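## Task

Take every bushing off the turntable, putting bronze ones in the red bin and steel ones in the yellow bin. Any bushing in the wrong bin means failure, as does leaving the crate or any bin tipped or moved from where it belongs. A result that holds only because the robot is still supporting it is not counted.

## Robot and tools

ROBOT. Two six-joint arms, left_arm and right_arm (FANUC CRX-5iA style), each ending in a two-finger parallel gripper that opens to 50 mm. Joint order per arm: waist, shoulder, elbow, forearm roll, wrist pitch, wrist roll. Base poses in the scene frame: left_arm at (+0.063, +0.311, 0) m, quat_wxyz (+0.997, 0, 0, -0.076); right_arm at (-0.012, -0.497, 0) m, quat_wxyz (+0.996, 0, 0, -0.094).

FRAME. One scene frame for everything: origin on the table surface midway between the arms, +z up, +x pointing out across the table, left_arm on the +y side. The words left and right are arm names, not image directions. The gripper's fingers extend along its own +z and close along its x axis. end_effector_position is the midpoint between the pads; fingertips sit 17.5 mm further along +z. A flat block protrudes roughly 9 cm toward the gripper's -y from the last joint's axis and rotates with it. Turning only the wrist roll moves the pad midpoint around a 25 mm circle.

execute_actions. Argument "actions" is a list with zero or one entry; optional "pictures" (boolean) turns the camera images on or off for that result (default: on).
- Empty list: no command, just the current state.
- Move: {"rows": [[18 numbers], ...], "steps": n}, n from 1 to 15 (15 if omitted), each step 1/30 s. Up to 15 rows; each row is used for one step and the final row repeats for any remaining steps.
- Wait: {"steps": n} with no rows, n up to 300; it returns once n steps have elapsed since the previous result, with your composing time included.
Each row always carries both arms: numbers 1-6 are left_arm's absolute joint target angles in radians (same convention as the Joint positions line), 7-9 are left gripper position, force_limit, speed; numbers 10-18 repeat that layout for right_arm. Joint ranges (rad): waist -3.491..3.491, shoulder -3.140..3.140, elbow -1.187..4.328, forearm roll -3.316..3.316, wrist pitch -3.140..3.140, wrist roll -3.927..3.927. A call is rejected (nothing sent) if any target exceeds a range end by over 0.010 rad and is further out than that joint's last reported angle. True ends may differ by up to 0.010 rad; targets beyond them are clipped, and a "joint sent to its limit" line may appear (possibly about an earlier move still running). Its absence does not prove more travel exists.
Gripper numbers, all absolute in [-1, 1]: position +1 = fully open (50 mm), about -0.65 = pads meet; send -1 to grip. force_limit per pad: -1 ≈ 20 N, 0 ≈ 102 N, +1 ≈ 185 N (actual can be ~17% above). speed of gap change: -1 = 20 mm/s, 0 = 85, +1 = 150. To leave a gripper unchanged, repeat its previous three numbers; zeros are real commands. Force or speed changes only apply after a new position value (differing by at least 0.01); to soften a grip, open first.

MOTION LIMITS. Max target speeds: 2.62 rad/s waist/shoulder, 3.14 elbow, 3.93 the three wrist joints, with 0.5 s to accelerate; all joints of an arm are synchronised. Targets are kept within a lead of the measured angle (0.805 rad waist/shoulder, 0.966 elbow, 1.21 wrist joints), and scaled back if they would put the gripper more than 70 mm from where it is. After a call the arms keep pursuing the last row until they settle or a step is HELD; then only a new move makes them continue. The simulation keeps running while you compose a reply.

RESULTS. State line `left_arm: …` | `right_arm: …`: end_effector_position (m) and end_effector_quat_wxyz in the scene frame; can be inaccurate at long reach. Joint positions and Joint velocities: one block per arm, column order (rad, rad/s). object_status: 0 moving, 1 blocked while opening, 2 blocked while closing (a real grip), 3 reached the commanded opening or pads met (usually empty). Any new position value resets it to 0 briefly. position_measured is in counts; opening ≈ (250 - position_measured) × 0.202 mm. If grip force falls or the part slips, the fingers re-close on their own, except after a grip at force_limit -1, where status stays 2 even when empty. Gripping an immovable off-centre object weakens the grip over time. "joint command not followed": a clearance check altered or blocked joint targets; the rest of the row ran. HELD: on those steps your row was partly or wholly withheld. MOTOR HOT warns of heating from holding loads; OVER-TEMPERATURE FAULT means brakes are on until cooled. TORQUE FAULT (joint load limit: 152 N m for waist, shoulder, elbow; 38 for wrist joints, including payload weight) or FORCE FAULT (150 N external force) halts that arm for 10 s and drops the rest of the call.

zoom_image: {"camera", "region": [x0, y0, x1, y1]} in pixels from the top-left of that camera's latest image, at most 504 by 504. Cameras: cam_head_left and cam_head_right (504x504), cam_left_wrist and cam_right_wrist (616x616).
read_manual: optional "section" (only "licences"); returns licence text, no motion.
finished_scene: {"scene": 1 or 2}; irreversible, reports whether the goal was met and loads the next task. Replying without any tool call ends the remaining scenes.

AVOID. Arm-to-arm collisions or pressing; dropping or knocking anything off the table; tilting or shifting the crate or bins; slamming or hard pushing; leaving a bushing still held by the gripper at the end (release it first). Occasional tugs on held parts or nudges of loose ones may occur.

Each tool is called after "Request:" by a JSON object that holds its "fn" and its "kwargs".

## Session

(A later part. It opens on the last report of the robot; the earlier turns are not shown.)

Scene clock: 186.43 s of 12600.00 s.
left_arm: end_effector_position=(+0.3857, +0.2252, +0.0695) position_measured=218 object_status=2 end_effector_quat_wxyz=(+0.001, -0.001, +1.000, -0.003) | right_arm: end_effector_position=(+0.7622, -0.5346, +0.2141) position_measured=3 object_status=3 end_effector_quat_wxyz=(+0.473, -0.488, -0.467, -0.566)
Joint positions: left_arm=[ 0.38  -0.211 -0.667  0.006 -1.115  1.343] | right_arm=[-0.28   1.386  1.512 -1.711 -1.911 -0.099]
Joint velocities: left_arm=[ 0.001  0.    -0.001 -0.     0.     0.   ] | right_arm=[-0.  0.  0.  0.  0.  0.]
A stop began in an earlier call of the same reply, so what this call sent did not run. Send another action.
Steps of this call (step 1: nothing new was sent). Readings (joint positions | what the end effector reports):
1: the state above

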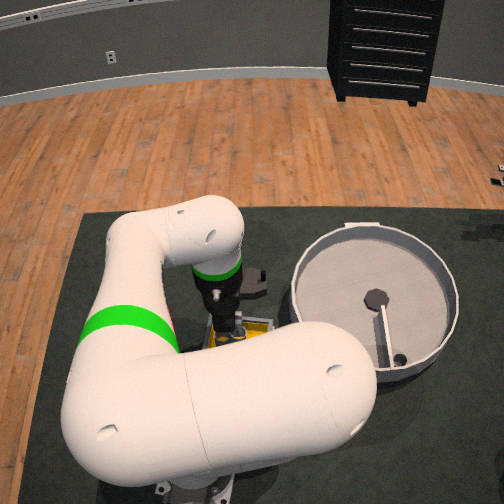

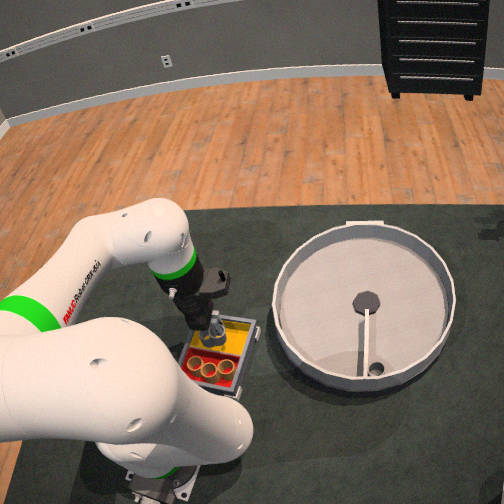

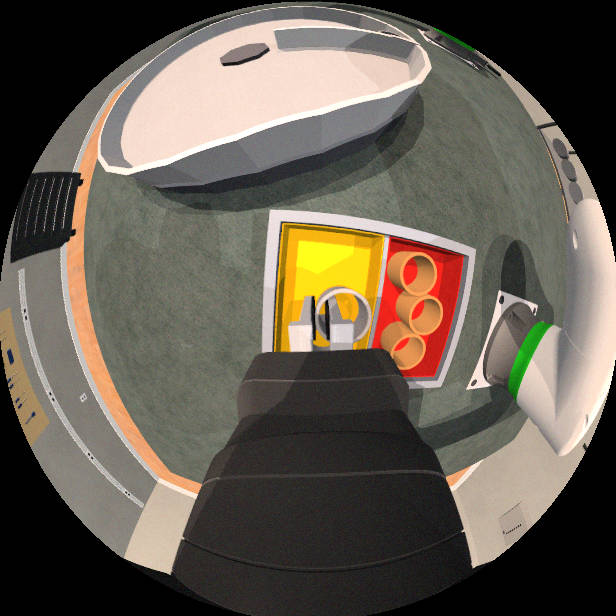

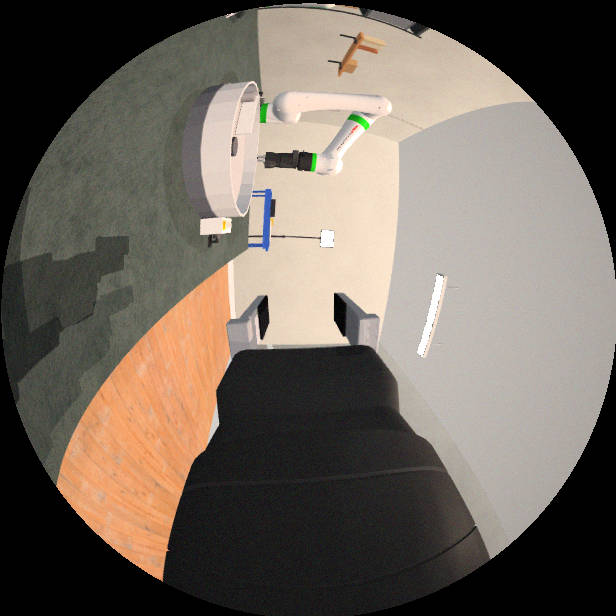

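Shift away, descend, then nudge back toward +y.

Request:
{"fn": "execute_actions", "kwargs": {"actions": [{"rows":[[0.355,-0.225,-0.666,0,-1.13,1.368,-1,-0.6,0.5,-0.28,1.386,1.512,-1.711,-1.911,-0.099,1,0,0]],"steps":10}], "pictures": false}}

Request:
{"fn": "execute_actions", "kwargs": {"actions": [{"rows":[[0.355,-0.199,-0.698,0,-1.072,1.368,-1,-0.6,0.5,-0.28,1.386,1.512,-1.711,-1.911,-0.099,1,0,0]],"steps":10}], "pictures": false}}

Request:
{"fn": "execute_actions", "kwargs": {"actions": [{"rows":[[0.385,-0.199,-0.698,0,-1.072,1.338,-1,-0.6,0.5,-0.28,1.386,1.512,-1.711,-1.911,-0.099,1,0,0]],"steps":10}], "pictures": false}}

Request:
{"fn": "execute_actions", "kwargs": {"actions": [{"rows":[[0.385,-0.199,-0.698,0,-1.072,1.338,-0.15,-0.6,0,-0.28,1.386,1.512,-1.711,-1.911,-0.099,1,0,0]],"steps":8}], "pictures": false}}

Request:
{"fn": "execute_actions", "kwargs": {"actions": [{"rows":[[0.385,-0.3,-0.553,0,-1.318,1.338,-0.15,-0.6,0,-0.28,1.386,1.512,-1.711,-1.911,-0.099,1,0,0]]}]}}

Request:
{"fn": "execute_actions", "kwargs": {"actions": [{"rows":[[-0.635,0.14,-0.206,0,-1.225,2.358,0.54,-0.6,0,-0.28,1.386,1.512,-1.711,-1.911,-0.099,1,0,0]]}], "pictures": false}}

Request:
{"fn": "execute_actions", "kwargs": {"actions": [{"steps":35}]}}

Scene clock: 196.23 s of 12600.00 s.
left_arm: end_effector_position=(+0.3803, +0.2183, +0.0731) position_measured=218 object_status=2 end_effector_quat_wxyz=(-0.000, +0.000, +1.000, +0.000) | right_arm: end_effector_position=(+0.7622, -0.5346, +0.2141) position_measured=3 object_status=3 end_effector_quat_wxyz=(+0.473, -0.488, -0.467, -0.566)
Joint positions: left_arm=[ 0.355 -0.225 -0.666 -0.    -1.13   1.368] | right_arm=[-0.28   1.386  1.512 -1.711 -1.911 -0.099]
Joint velocities: left_arm=[ 0.001 -0.     0.     0.    -0.001  0.   ] | right_arm=[ 0.001  0.     0.    -0.    -0.001 -0.001]
Steps of this call (steps 1 to 284: nothing new was sent; steps 285 to 294: all 10 steps of this action). Readings (joint positions | what the end effector reports):
285: left_arm=[0.380 -0.211 -0.667 0.006 -1.115 1.343] | right_arm=[-0.280 1.386 1.512 -1.711 -1.911 -0.099] | left_arm position_measured=218 object_status=2 | right_arm position_measured=3 object_status=3
286: left_arm=[0.376 -0.213 -0.667 0.005 -1.117 1.347] | right_arm=[-0.280 1.386 1.512 -1.711 -1.911 -0.099] | left_arm position_measured=218 object_status=2 | right_arm position_measured=3 object_status=3
288: left_arm=[0.359 -0.223 -0.667 0.001 -1.128 1.364] | right_arm=[-0.280 1.386 1.512 -1.711 -1.911 -0.099] | left_arm position_measured=218 object_status=2 | right_arm position_measured=3 object_status=3
292: left_arm=[0.355 -0.225 -0.666 -0.000 -1.130 1.368] | right_arm=[-0.280 1.386 1.512 -1.711 -1.911 -0.099] | left_arm position_measured=218 object_status=2 | right_arm position_measured=3 object_status=3
294: the state above

Scene clock: 196.57 s of 12600.00 s.
left_arm: end_effector_position=(+0.3795, +0.2181, +0.0532) position_measured=218 object_status=2 end_effector_quat_wxyz=(-0.000, +0.000, +1.000, +0.000) | right_arm: end_effector_position=(+0.7622, -0.5346, +0.2141) position_measured=3 object_status=3 end_effector_quat_wxyz=(+0.473, -0.488, -0.467, -0.566)
Joint positions: left_arm=[ 0.355 -0.199 -0.698 -0.    -1.072  1.368] | right_arm=[-0.28   1.386  1.512 -1.711 -1.911 -0.099]
Joint velocities: left_arm=[ 0.    -0.    -0.     0.001  0.002  0.   ] | right_arm=[0.001 0.    0.    0.    0.    0.001]
Steps of this call (steps 1 to 10: all 10 steps of this action). Readings (joint positions | what the end effector reports):
1: left_arm=[0.355 -0.225 -0.666 -0.000 -1.130 1.368] | right_arm=[-0.280 1.386 1.512 -1.711 -1.911 -0.099] | left_arm position_measured=218 object_status=2 | right_arm position_measured=3 object_status=3
2: left_arm=[0.355 -0.223 -0.669 -0.000 -1.124 1.368] | right_arm=[-0.280 1.386 1.512 -1.711 -1.911 -0.099] | left_arm position_measured=218 object_status=2 | right_arm position_measured=3 object_status=3
4: left_arm=[0.355 -0.207 -0.688 -0.000 -1.090 1.368] | right_arm=[-0.280 1.386 1.512 -1.711 -1.911 -0.099] | left_arm position_measured=218 object_status=2 | right_arm position_measured=3 object_status=3
8: left_arm=[0.355 -0.199 -0.698 -0.000 -1.072 1.368] | right_arm=[-0.280 1.386 1.512 -1.711 -1.911 -0.099] | left_arm position_measured=218 object_status=2 | right_arm position_measured=3 object_status=3
10: the state above

Scene clock: 196.90 s of 12600.00 s.
left_arm: end_effector_position=(+0.3814, +0.2276, +0.0531) position_measured=218 object_status=2 end_effector_quat_wxyz=(-0.000, +0.000, +1.000, +0.000) | right_arm: end_effector_position=(+0.7622, -0.5346, +0.2141) position_measured=3 object_status=3 end_effector_quat_wxyz=(+0.473, -0.488, -0.467, -0.566)
Joint positions: left_arm=[ 0.385 -0.199 -0.698 -0.    -1.072  1.338] | right_arm=[-0.28   1.386  1.512 -1.711 -1.911 -0.099]
Joint velocities: left_arm=[ 0.001  0.     0.     0.    -0.    -0.002] | right_arm=[ 0.001 -0.    -0.    -0.001  0.     0.002]
Steps of this call (steps 1 to 10: all 10 steps of this action). Readings (joint positions | what the end effector reports):
1: left_arm=[0.355 -0.199 -0.698 -0.000 -1.072 1.368] | right_arm=[-0.280 1.386 1.512 -1.711 -1.911 -0.099] | left_arm position_measured=218 object_status=2 | right_arm position_measured=3 object_status=3
2: left_arm=[0.359 -0.199 -0.698 -0.000 -1.072 1.364] | right_arm=[-0.280 1.386 1.512 -1.711 -1.911 -0.099] | left_arm position_measured=218 object_status=2 | right_arm position_measured=3 object_status=3
4: left_arm=[0.378 -0.199 -0.698 -0.000 -1.072 1.345] | right_arm=[-0.280 1.386 1.512 -1.711 -1.911 -0.099] | left_arm position_measured=218 object_status=2 | right_arm position_measured=3 object_status=3
8: left_arm=[0.385 -0.199 -0.698 -0.000 -1.072 1.338] | right_arm=[-0.280 1.386 1.512 -1.711 -1.911 -0.099] | left_arm position_measured=218 object_status=2 | right_arm position_measured=3 object_status=3
10: the state above

Scene clock: 197.17 s of 12600.00 s.
left_arm: end_effector_position=(+0.3814, +0.2276, +0.0531) position_measured=175 object_status=0 end_effector_quat_wxyz=(-0.000, +0.000, +1.000, -0.000) | right_arm: end_effector_position=(+0.7622, -0.5346, +0.2141) position_measured=3 object_status=3 end_effector_quat_wxyz=(+0.473, -0.488, -0.467, -0.566)
Joint positions: left_arm=[ 0.385 -0.199 -0.698  0.    -1.072  1.338] | right_arm=[-0.28   1.386  1.512 -1.711 -1.911 -0.099]
Joint velocities: left_arm=[-0.     0.002 -0.    -0.     0.001 -0.   ] | right_arm=[-0.001  0.     0.     0.001  0.     0.   ]
Steps of this call (steps 1 to 8: all 8 steps of this action). Readings (joint positions | what the end effector reports):
1: left_arm=[0.385 -0.199 -0.698 -0.000 -1.072 1.338] | right_arm=[-0.280 1.386 1.512 -1.711 -1.911 -0.099] | left_arm position_measured=209 object_status=0 | right_arm position_measured=3 object_status=3
2: left_arm=[0.385 -0.199 -0.698 -0.000 -1.072 1.338] | right_arm=[-0.280 1.386 1.512 -1.711 -1.911 -0.099] | left_arm position_measured=195 object_status=0 | right_arm position_measured=3 object_status=3
4: left_arm=[0.385 -0.199 -0.698 0.000 -1.072 1.338] | right_arm=[-0.280 1.386 1.512 -1.711 -1.911 -0.099] | left_arm position_measured=176 object_status=0 | right_arm position_measured=3 object_status=3
8: the state above

Scene clock: 197.67 s of 12600.00 s.
left_arm: end_effector_position=(+0.3800, +0.2273, +0.1409) position_measured=175 object_status=3 end_effector_quat_wxyz=(-0.000, +0.000, +1.000, -0.000) | right_arm: end_effector_position=(+0.7622, -0.5346, +0.2141) position_measured=3 object_status=3 end_effector_quat_wxyz=(+0.473, -0.488, -0.467, -0.566)
Joint positions: left_arm=[ 0.385 -0.3   -0.553  0.    -1.318  1.338] | right_arm=[-0.28   1.386  1.512 -1.711 -1.911 -0.099]
Joint velocities: left_arm=[-0.001 -0.001  0.002  0.001 -0.002 -0.   ] | right_arm=[ 0.     0.     0.     0.    -0.001  0.001]
Steps of this call (steps 1 to 15: all 15 steps of this action). Readings (joint positions | what the end effector reports):
1: left_arm=[0.385 -0.199 -0.698 0.000 -1.072 1.338] | right_arm=[-0.280 1.386 1.512 -1.711 -1.911 -0.099] | left_arm position_measured=175 object_status=0 | right_arm position_measured=3 object_status=3
2: left_arm=[0.385 -0.201 -0.695 0.000 -1.078 1.338] | right_arm=[-0.280 1.386 1.512 -1.711 -1.911 -0.099] | left_arm position_measured=175 object_status=0 | right_arm position_measured=3 object_status=3
4: left_arm=[0.385 -0.217 -0.672 0.000 -1.116 1.338] | right_arm=[-0.280 1.386 1.512 -1.711 -1.911 -0.099] | left_arm position_measured=175 object_status=3 | right_arm position_measured=3 object_status=3
8: left_arm=[0.385 -0.278 -0.584 0.000 -1.264 1.338] | right_arm=[-0.280 1.386 1.512 -1.711 -1.911 -0.099] | left_arm position_measured=175 object_status=3 | right_arm position_measured=3 object_status=3
15: the state above

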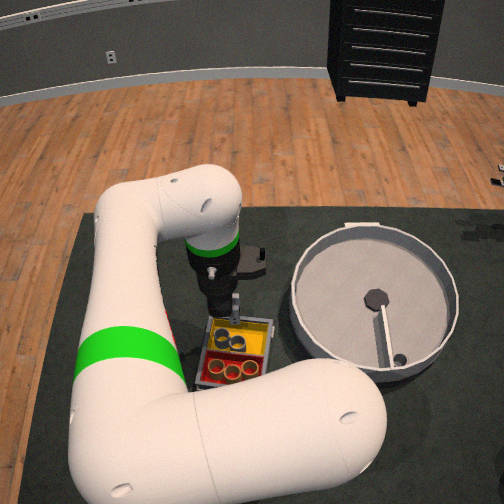

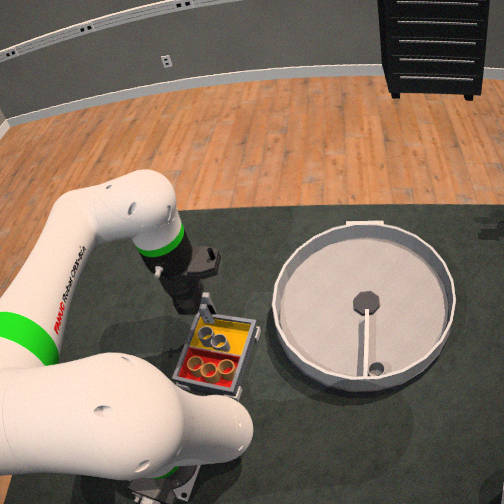

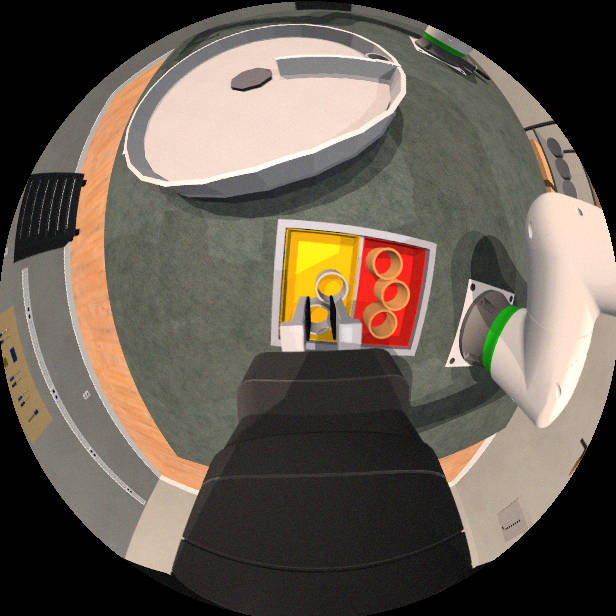

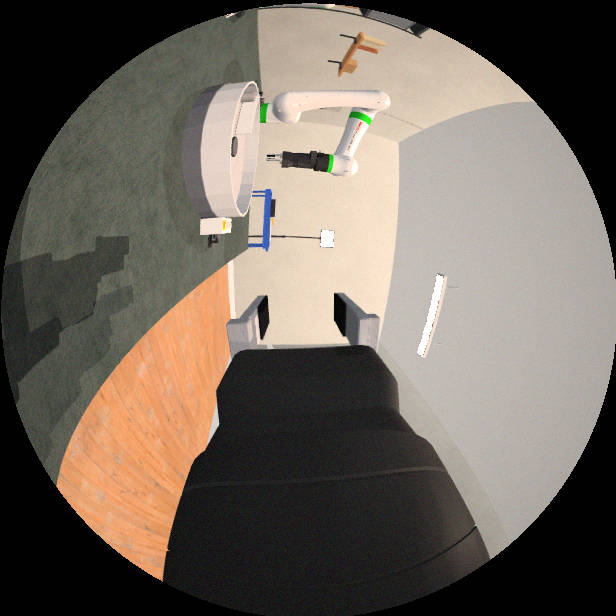

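Scene clock: 198.17 s of 12600.00 s.
left_arm: end_effector_position=(+0.4018, +0.0919, +0.1402) position_measured=72 object_status=3 end_effector_quat_wxyz=(-0.000, -0.016, +1.000, +0.000) | right_arm: end_effector_position=(+0.7622, -0.5346, +0.2141) position_measured=3 object_status=3 end_effector_quat_wxyz=(+0.473, -0.488, -0.467, -0.566)
Joint positions: left_arm=[-0.028 -0.108 -0.401  0.    -1.277  1.783] | right_arm=[-0.28   1.386  1.512 -1.711 -1.911 -0.099]
Joint velocities: left_arm=[-1.078  0.44   0.345 -0.     0.093  1.013] | right_arm=[ 0.     0.     0.     0.    -0.001 -0.   ]
Steps of this call (steps 1 to 15: all 15 steps of this action). Readings (joint positions | what the end effector reports):
1: left_arm=[0.385 -0.300 -0.553 0.000 -1.318 1.338] | right_arm=[-0.280 1.386 1.512 -1.711 -1.911 -0.099] | left_arm position_measured=167 object_status=0 | right_arm position_measured=3 object_status=3
2: left_arm=[0.381 -0.298 -0.551 0.000 -1.318 1.343] | right_arm=[-0.280 1.386 1.512 -1.711 -1.911 -0.099] | left_arm position_measured=153 object_status=0 | right_arm position_measured=3 object_status=3
4: left_arm=[0.356 -0.284 -0.540 0.000 -1.315 1.375] | right_arm=[-0.280 1.386 1.512 -1.711 -1.911 -0.099] | left_arm position_measured=125 object_status=0 | right_arm position_measured=3 object_status=3
8: left_arm=[0.236 -0.220 -0.490 0.000 -1.301 1.522] | right_arm=[-0.280 1.386 1.512 -1.711 -1.911 -0.099] | left_arm position_measured=74 object_status=0 | right_arm position_measured=3 object_status=3
15: the state above

Scene clock: 199.33 s of 12600.00 s.
left_arm: end_effector_position=(+0.2965, -0.1330, +0.1172) position_measured=72 object_status=3 end_effector_quat_wxyz=(-0.000, +0.000, +1.000, +0.000) | right_arm: end_effector_position=(+0.7622, -0.5346, +0.2141) position_measured=3 object_status=3 end_effector_quat_wxyz=(+0.473, -0.488, -0.467, -0.566)
Joint positions: left_arm=[-0.635  0.14  -0.206 -0.    -1.225  2.358] | right_arm=[-0.28   1.386  1.512 -1.711 -1.911 -0.099]
Joint velocities: left_arm=[-0.001 -0.    -0.    -0.    -0.001  0.001] | right_arm=[ 0.001 -0.    -0.     0.001 -0.     0.001]
Steps of this call (steps 1 to 35: the robot went on to your last target). Readings (joint positions | what the end effector reports):
1: left_arm=[-0.064 -0.093 -0.390 0.000 -1.274 1.818] | right_arm=[-0.280 1.386 1.512 -1.711 -1.911 -0.099] | left_arm position_measured=72 object_status=3 | right_arm position_measured=3 object_status=3
2: left_arm=[-0.100 -0.078 -0.378 0.000 -1.271 1.852] | right_arm=[-0.280 1.386 1.512 -1.711 -1.911 -0.099] | left_arm position_measured=72 object_status=3 | right_arm position_measured=3 object_status=3
4: left_arm=[-0.171 -0.049 -0.355 0.000 -1.265 1.919] | right_arm=[-0.280 1.386 1.512 -1.711 -1.911 -0.099] | left_arm position_measured=72 object_status=3 | right_arm position_measured=3 object_status=3
8: left_arm=[-0.309 0.007 -0.311 0.000 -1.253 2.050] | right_arm=[-0.280 1.386 1.512 -1.711 -1.911 -0.099] | left_arm position_measured=72 object_status=3 | right_arm position_measured=3 object_status=3
35: the state above

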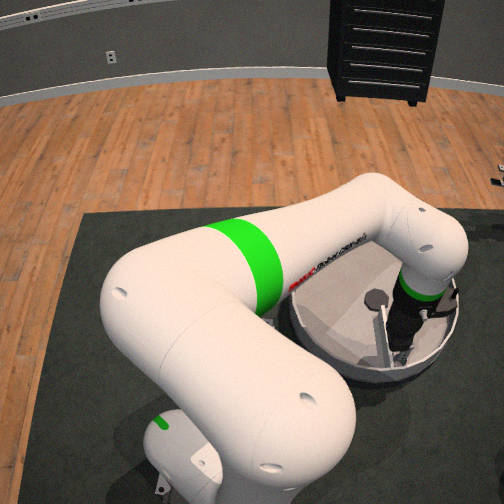

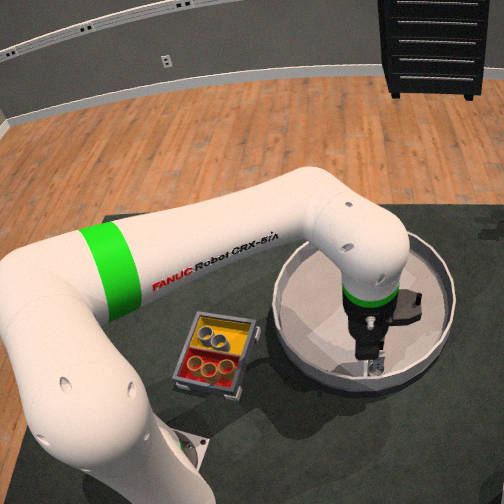

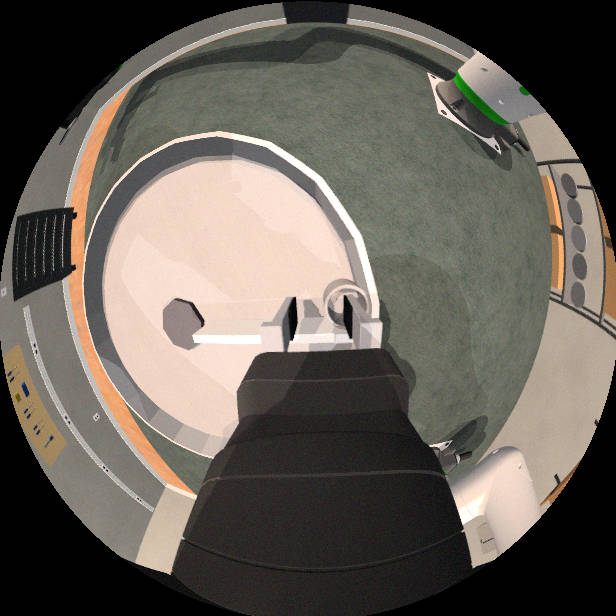

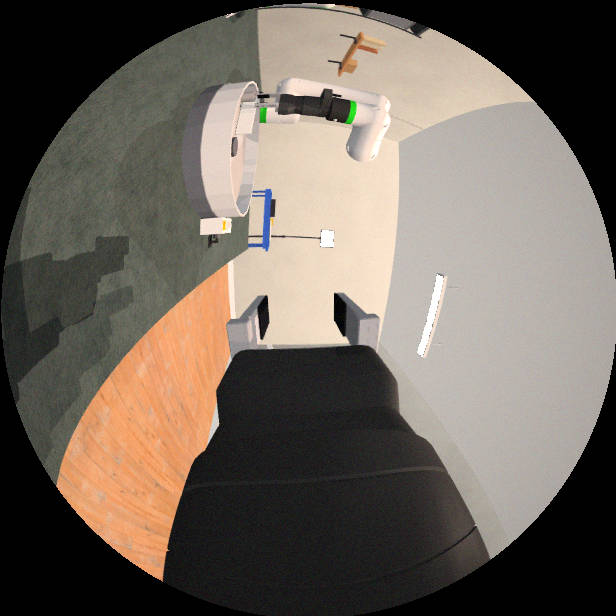

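Request:
{"fn": "execute_actions", "kwargs": {"actions": [{"rows":[[-0.634,0.163,-0.25,0,-1.158,2.357,0.54,-0.6,0,-0.28,1.386,1.512,-1.711,-1.911,-0.099,1,0,0]],"steps":11}], "pictures": false}}

Request:
{"fn": "execute_actions", "kwargs": {"actions": [{"rows":[[-0.634,0.163,-0.25,0,-1.158,2.357,-1,-0.6,0.5,-0.28,1.386,1.512,-1.711,-1.911,-0.099,1,0,0]]}], "pictures": false}}

Request:
{"fn": "execute_actions", "kwargs": {"actions": [{"rows":[[-0.634,0.109,-0.132,0,-1.33,2.357,-1,-0.6,0.5,-0.28,1.386,1.512,-1.711,-1.911,-0.099,1,0,0]],"steps":12}], "pictures": false}}

Request:
{"fn": "execute_actions", "kwargs": {"actions": [{"rows":[[0.26,-0.215,-0.475,0,-1.311,1.463,-1,-0.6,0.5,-0.28,1.386,1.512,-1.711,-1.911,-0.099,1,0,0]]}], "pictures": false}}

Request:
{"fn": "execute_actions", "kwargs": {"actions": [{"steps":30}], "pictures": false}}

Request:
{"fn": "execute_actions", "kwargs": {"actions": [{"rows":[[0.26,-0.141,-0.599,0,-1.113,1.463,-1,-0.6,0.5,-0.28,1.386,1.512,-1.711,-1.911,-0.099,1,0,0]]}], "pictures": false}}

Request:
{"fn": "execute_actions", "kwargs": {"actions": [{"rows":[[0.26,-0.141,-0.599,0,-1.113,1.463,-0.3,-0.6,0,-0.28,1.386,1.512,-1.711,-1.911,-0.099,1,0,0]],"steps":8}], "pictures": false}}

Request:
{"fn": "execute_actions", "kwargs": {"actions": [{"rows":[[0.26,-0.215,-0.475,0,-1.311,1.463,-0.3,-0.6,0,-0.28,1.386,1.512,-1.711,-1.911,-0.099,1,0,0]]}]}}

Scene clock: 214.03 s of 12600.00 s.
left_arm: end_effector_position=(+0.2959, -0.1319, +0.0890) position_measured=72 object_status=3 end_effector_quat_wxyz=(-0.000, +0.000, +1.000, +0.000) | right_arm: end_effector_position=(+0.7622, -0.5346, +0.2141) position_measured=3 object_status=3 end_effector_quat_wxyz=(+0.473, -0.488, -0.467, -0.566)
Joint positions: left_arm=[-0.634  0.163 -0.25   0.    -1.158  2.357] | right_arm=[-0.28   1.386  1.512 -1.711 -1.911 -0.099]
Joint velocities: left_arm=[ 0.001  0.     0.    -0.002  0.001 -0.   ] | right_arm=[-0.001 -0.     0.     0.     0.001 -0.002]
Steps of this call (steps 1 to 15: the robot went on to your last target; steps 16 to 430: nothing new was sent; steps 431 to 441: all 11 steps of this action). Readings (joint positions | what the end effector reports):
431: left_arm=[-0.635 0.140 -0.206 -0.000 -1.224 2.358] | right_arm=[-0.280 1.386 1.512 -1.711 -1.911 -0.099] | left_arm position_measured=72 object_status=3 | right_arm position_measured=3 object_status=3
432: left_arm=[-0.635 0.142 -0.210 0.000 -1.218 2.358] | right_arm=[-0.280 1.386 1.512 -1.711 -1.911 -0.099] | left_arm position_measured=72 object_status=3 | right_arm position_measured=3 object_status=3
434: left_arm=[-0.635 0.154 -0.233 0.000 -1.183 2.358] | right_arm=[-0.280 1.386 1.512 -1.711 -1.911 -0.099] | left_arm position_measured=72 object_status=3 | right_arm position_measured=3 object_status=3
438: left_arm=[-0.634 0.163 -0.250 0.000 -1.158 2.357] | right_arm=[-0.280 1.386 1.512 -1.711 -1.911 -0.099] | left_arm position_measured=72 object_status=3 | right_arm position_measured=3 object_status=3
441: the state above

Scene clock: 214.53 s of 12600.00 s.
left_arm: end_effector_position=(+0.2960, -0.1319, +0.0890) position_measured=219 object_status=2 end_effector_quat_wxyz=(-0.000, +0.000, +1.000, +0.000) | right_arm: end_effector_position=(+0.7622, -0.5346, +0.2141) position_measured=3 object_status=3 end_effector_quat_wxyz=(+0.473, -0.488, -0.467, -0.566)
Joint positions: left_arm=[-0.634  0.163 -0.25  -0.    -1.158  2.357] | right_arm=[-0.28   1.386  1.512 -1.711 -1.911 -0.099]
Joint velocities: left_arm=[ 0.002 -0.     0.     0.    -0.     0.001] | right_arm=[ 0.001  0.     0.    -0.    -0.001  0.001]
Steps of this call (steps 1 to 15: all 15 steps of this action). Readings (joint positions | what the end effector reports):
1: left_arm=[-0.634 0.163 -0.250 0.000 -1.158 2.357] | right_arm=[-0.280 1.386 1.512 -1.711 -1.911 -0.099] | left_arm position_measured=84 object_status=0 | right_arm position_measured=3 object_status=3
2: left_arm=[-0.634 0.163 -0.250 0.000 -1.158 2.357] | right_arm=[-0.280 1.386 1.512 -1.711 -1.911 -0.099] | left_arm position_measured=103 object_status=0 | right_arm position_measured=3 object_status=3
4: left_arm=[-0.634 0.163 -0.250 0.000 -1.158 2.357] | right_arm=[-0.280 1.386 1.512 -1.711 -1.911 -0.099] | left_arm position_measured=142 object_status=0 | right_arm position_measured=3 object_status=3
8: left_arm=[-0.634 0.163 -0.250 -0.000 -1.158 2.357] | right_arm=[-0.280 1.386 1.512 -1.711 -1.911 -0.099] | left_arm position_measured=219 object_status=0 | right_arm position_measured=3 object_status=3
15: the state above

Scene clock: 214.93 s of 12600.00 s.
left_arm: end_effector_position=(+0.2972, -0.1331, +0.1618) position_measured=219 object_status=2 end_effector_quat_wxyz=(-0.000, +0.000, +1.000, +0.000) | right_arm: end_effector_position=(+0.7622, -0.5346, +0.2141) position_measured=3 object_status=3 end_effector_quat_wxyz=(+0.473, -0.488, -0.467, -0.566)
Joint positions: left_arm=[-0.634  0.109 -0.132  0.    -1.33   2.357] | right_arm=[-0.28   1.386  1.512 -1.711 -1.911 -0.099]
Joint velocities: left_arm=[-0.     0.002  0.    -0.    -0.002 -0.   ] | right_arm=[-0.001 -0.    -0.     0.    -0.001 -0.   ]
Steps of this call (steps 1 to 12: all 12 steps of this action). Readings (joint positions | what the end effector reports):
1: left_arm=[-0.634 0.163 -0.250 -0.000 -1.158 2.357] | right_arm=[-0.280 1.386 1.512 -1.711 -1.911 -0.099] | left_arm position_measured=219 object_status=2 | right_arm position_measured=3 object_status=3
2: left_arm=[-0.634 0.161 -0.246 -0.000 -1.164 2.357] | right_arm=[-0.280 1.386 1.512 -1.711 -1.911 -0.099] | left_arm position_measured=219 object_status=2 | right_arm position_measured=3 object_status=3
4: left_arm=[-0.634 0.149 -0.220 -0.000 -1.202 2.357] | right_arm=[-0.280 1.386 1.512 -1.711 -1.911 -0.099] | left_arm position_measured=219 object_status=2 | right_arm position_measured=3 object_status=3
8: left_arm=[-0.634 0.113 -0.141 0.000 -1.316 2.357] | right_arm=[-0.280 1.386 1.512 -1.711 -1.911 -0.099] | left_arm position_measured=219 object_status=2 | right_arm position_measured=3 object_status=3
12: the state above

Scene clock: 215.43 s of 12600.00 s.
left_arm: end_effector_position=(+0.3824, +0.0071, +0.1607) position_measured=219 object_status=2 end_effector_quat_wxyz=(-0.000, +0.004, +1.000, +0.000) | right_arm: end_effector_position=(+0.7622, -0.5346, +0.2141) position_measured=3 object_status=3 end_effector_quat_wxyz=(+0.473, -0.488, -0.467, -0.566)
Joint positions: left_arm=[-0.253 -0.032 -0.281  0.    -1.322  1.969] | right_arm=[-0.28   1.386  1.512 -1.711 -1.911 -0.099]
Joint velocities: left_arm=[ 1.032 -0.369 -0.39   0.     0.021 -1.012] | right_arm=[ 0.     0.    -0.     0.     0.001 -0.001]
Steps of this call (steps 1 to 15: all 15 steps of this action). Readings (joint positions | what the end effector reports):
1: left_arm=[-0.634 0.109 -0.132 0.000 -1.330 2.357] | right_arm=[-0.280 1.386 1.512 -1.711 -1.911 -0.099] | left_arm position_measured=219 object_status=2 | right_arm position_measured=3 object_status=3
2: left_arm=[-0.630 0.107 -0.134 0.000 -1.330 2.352] | right_arm=[-0.280 1.386 1.512 -1.711 -1.911 -0.099] | left_arm position_measured=219 object_status=2 | right_arm position_measured=3 object_status=3
4: left_arm=[-0.605 0.097 -0.145 0.000 -1.330 2.324] | right_arm=[-0.280 1.386 1.512 -1.711 -1.911 -0.099] | left_arm position_measured=219 object_status=2 | right_arm position_measured=3 object_status=3
8: left_arm=[-0.490 0.053 -0.191 0.000 -1.327 2.203] | right_arm=[-0.280 1.386 1.512 -1.711 -1.911 -0.099] | left_arm position_measured=219 object_status=2 | right_arm position_measured=3 object_status=3
15: the state above

Scene clock: 216.43 s of 12600.00 s.
left_arm: end_effector_position=(+0.4030, +0.1917, +0.1470) position_measured=219 object_status=2 end_effector_quat_wxyz=(-0.000, +0.000, +1.000, -0.000) | right_arm: end_effector_position=(+0.7622, -0.5346, +0.2141) position_measured=3 object_status=3 end_effector_quat_wxyz=(+0.473, -0.488, -0.467, -0.566)
Joint positions: left_arm=[ 0.26  -0.215 -0.475  0.    -1.311  1.463] | right_arm=[-0.28   1.386  1.512 -1.711 -1.911 -0.099]
Joint velocities: left_arm=[ 0.001 -0.001 -0.    -0.     0.     0.001] | right_arm=[-0.001 -0.     0.     0.001 -0.001 -0.   ]
Steps of this call (steps 1 to 30: the robot went on to your last target). Readings (joint positions | what the end effector reports):
1: left_arm=[-0.218 -0.044 -0.294 0.000 -1.321 1.934] | right_arm=[-0.280 1.386 1.512 -1.711 -1.911 -0.099] | left_arm position_measured=219 object_status=2 | right_arm position_measured=3 object_status=3
2: left_arm=[-0.182 -0.057 -0.307 0.000 -1.320 1.900] | right_arm=[-0.280 1.386 1.512 -1.711 -1.911 -0.099] | left_arm position_measured=219 object_status=2 | right_arm position_measured=3 object_status=3
4: left_arm=[-0.111 -0.082 -0.335 0.000 -1.319 1.829] | right_arm=[-0.280 1.386 1.512 -1.711 -1.911 -0.099] | left_arm position_measured=219 object_status=2 | right_arm position_measured=3 object_status=3
8: left_arm=[0.036 -0.135 -0.390 0.000 -1.316 1.684] | right_arm=[-0.280 1.386 1.512 -1.711 -1.911 -0.099] | left_arm position_measured=219 object_status=2 | right_arm position_measured=3 object_status=3
30: the state above

Scene clock: 216.93 s of 12600.00 s.
left_arm: end_effector_position=(+0.4031, +0.1917, +0.0729) position_measured=219 object_status=2 end_effector_quat_wxyz=(+0.000, +0.000, +1.000, -0.000) | right_arm: end_effector_position=(+0.7622, -0.5346, +0.2141) position_measured=3 object_status=3 end_effector_quat_wxyz=(+0.473, -0.488, -0.467, -0.566)
Joint positions: left_arm=[ 0.26  -0.141 -0.599  0.    -1.113  1.463] | right_arm=[-0.28   1.386  1.512 -1.711 -1.911 -0.099]
Joint velocities: left_arm=[-0.002 -0.    -0.001 -0.     0.002  0.001] | right_arm=[ 0.001 -0.     0.    -0.001  0.002  0.   ]
Steps of this call (steps 1 to 15: all 15 steps of this action). Readings (joint positions | what the end effector reports):
1: left_arm=[0.260 -0.215 -0.475 0.000 -1.310 1.463] | right_arm=[-0.280 1.386 1.512 -1.711 -1.911 -0.099] | left_arm position_measured=219 object_status=2 | right_arm position_measured=3 object_status=3
2: left_arm=[0.260 -0.213 -0.479 0.000 -1.304 1.463] | right_arm=[-0.280 1.386 1.512 -1.711 -1.911 -0.099] | left_arm position_measured=219 object_status=2 | right_arm position_measured=3 object_status=3
4: left_arm=[0.260 -0.199 -0.503 0.000 -1.266 1.463] | right_arm=[-0.280 1.386 1.512 -1.711 -1.911 -0.099] | left_arm position_measured=219 object_status=2 | right_arm position_measured=3 object_status=3
8: left_arm=[0.260 -0.150 -0.583 0.000 -1.139 1.463] | right_arm=[-0.280 1.386 1.512 -1.711 -1.911 -0.099] | left_arm position_measured=219 object_status=2 | right_arm position_measured=3 object_status=3
15: the state above

Scene clock: 217.20 s of 12600.00 s.
left_arm: end_effector_position=(+0.4030, +0.1917, +0.0728) position_measured=198 object_status=0 end_effector_quat_wxyz=(-0.000, +0.000, +1.000, -0.000) | right_arm: end_effector_position=(+0.7622, -0.5346, +0.2141) position_measured=3 object_status=3 end_effector_quat_wxyz=(+0.473, -0.488, -0.467, -0.566)
Joint positions: left_arm=[ 0.26  -0.141 -0.599  0.    -1.113  1.463] | right_arm=[-0.28   1.386  1.512 -1.711 -1.911 -0.099]
Joint velocities: left_arm=[-0.001 -0.001  0.     0.     0.    -0.   ] | right_arm=[ 0.001 -0.    -0.     0.     0.001 -0.001]
Steps of this call (steps 1 to 8: all 8 steps of this action). Readings (joint positions | what the end effector reports):
1: left_arm=[0.260 -0.141 -0.599 0.000 -1.113 1.463] | right_arm=[-0.280 1.386 1.512 -1.711 -1.911 -0.099] | left_arm position_measured=211 object_status=0 | right_arm position_measured=3 object_status=3
2: left_arm=[0.260 -0.141 -0.599 0.000 -1.113 1.463] | right_arm=[-0.280 1.386 1.512 -1.711 -1.911 -0.099] | left_arm position_measured=200 object_status=0 | right_arm position_measured=3 object_status=3
4: left_arm=[0.260 -0.141 -0.599 0.000 -1.113 1.463] | right_arm=[-0.280 1.386 1.512 -1.711 -1.911 -0.099] | left_arm position_measured=198 object_status=0 | right_arm position_measured=3 object_status=3
8: the state above

Scene clock: 217.70 s of 12600.00 s.
left_arm: end_effector_position=(+0.4030, +0.1917, +0.1469) position_measured=198 object_status=3 end_effector_quat_wxyz=(-0.000, +0.000, +1.000, -0.000) | right_arm: end_effector_position=(+0.7622, -0.5346, +0.2141) position_measured=3 object_status=3 end_effector_quat_wxyz=(+0.473, -0.488, -0.467, -0.566)
Joint positions: left_arm=[ 0.26  -0.215 -0.475  0.    -1.311  1.463] | right_arm=[-0.28   1.386  1.512 -1.711 -1.911 -0.099]
Joint velocities: left_arm=[-0.    -0.001  0.002 -0.    -0.     0.   ] | right_arm=[ 0.001 -0.    -0.     0.     0.001  0.001]
Steps of this call (steps 1 to 15: all 15 steps of this action). Readings (joint positions | what the end effector reports):
1: left_arm=[0.260 -0.141 -0.599 0.000 -1.113 1.463] | right_arm=[-0.280 1.386 1.512 -1.711 -1.911 -0.099] | left_arm position_measured=198 object_status=0 | right_arm position_measured=3 object_status=3
2: left_arm=[0.260 -0.143 -0.595 0.000 -1.119 1.463] | right_arm=[-0.280 1.386 1.512 -1.711 -1.911 -0.099] | left_arm position_measured=198 object_status=0 | right_arm position_measured=3 object_status=3
4: left_arm=[0.260 -0.157 -0.571 0.000 -1.157 1.463] | right_arm=[-0.280 1.386 1.512 -1.711 -1.911 -0.099] | left_arm position_measured=198 object_status=3 | right_arm position_measured=3 object_status=3
8: left_arm=[0.260 -0.206 -0.491 0.000 -1.285 1.463] | right_arm=[-0.280 1.386 1.512 -1.711 -1.911 -0.099] | left_arm position_measured=198 object_status=3 | right_arm position_measured=3 object_status=3
15: the state above

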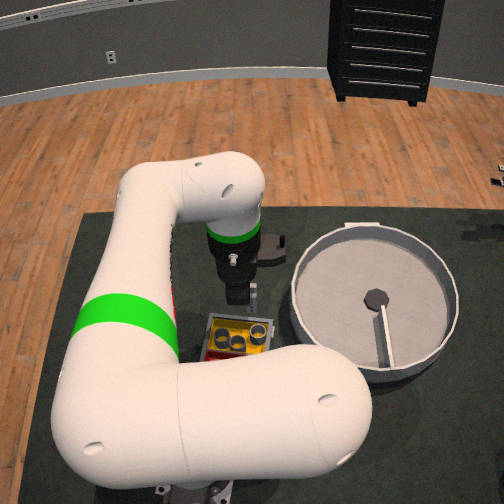

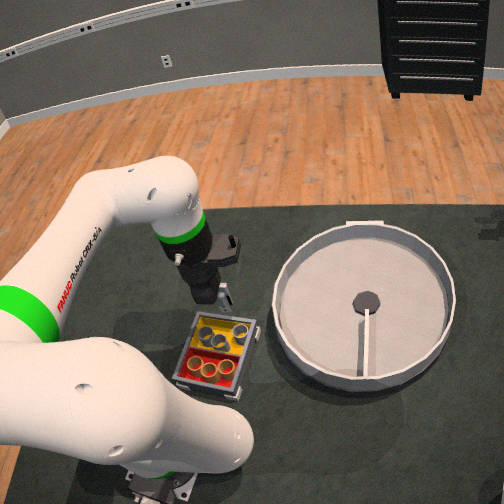

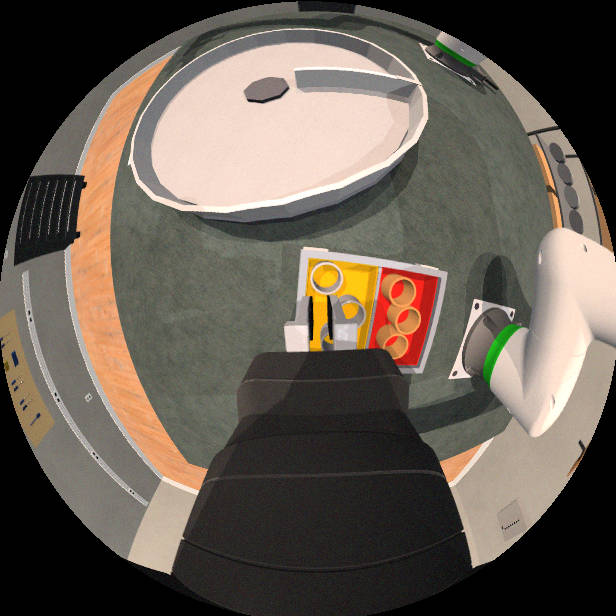

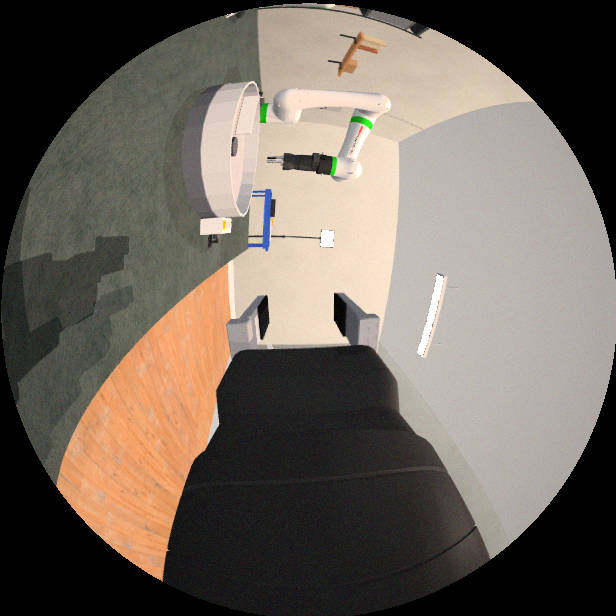

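Request:
{"fn": "finished_scene", "kwargs": {"scene": 2}}

The scene is finished: the task was done.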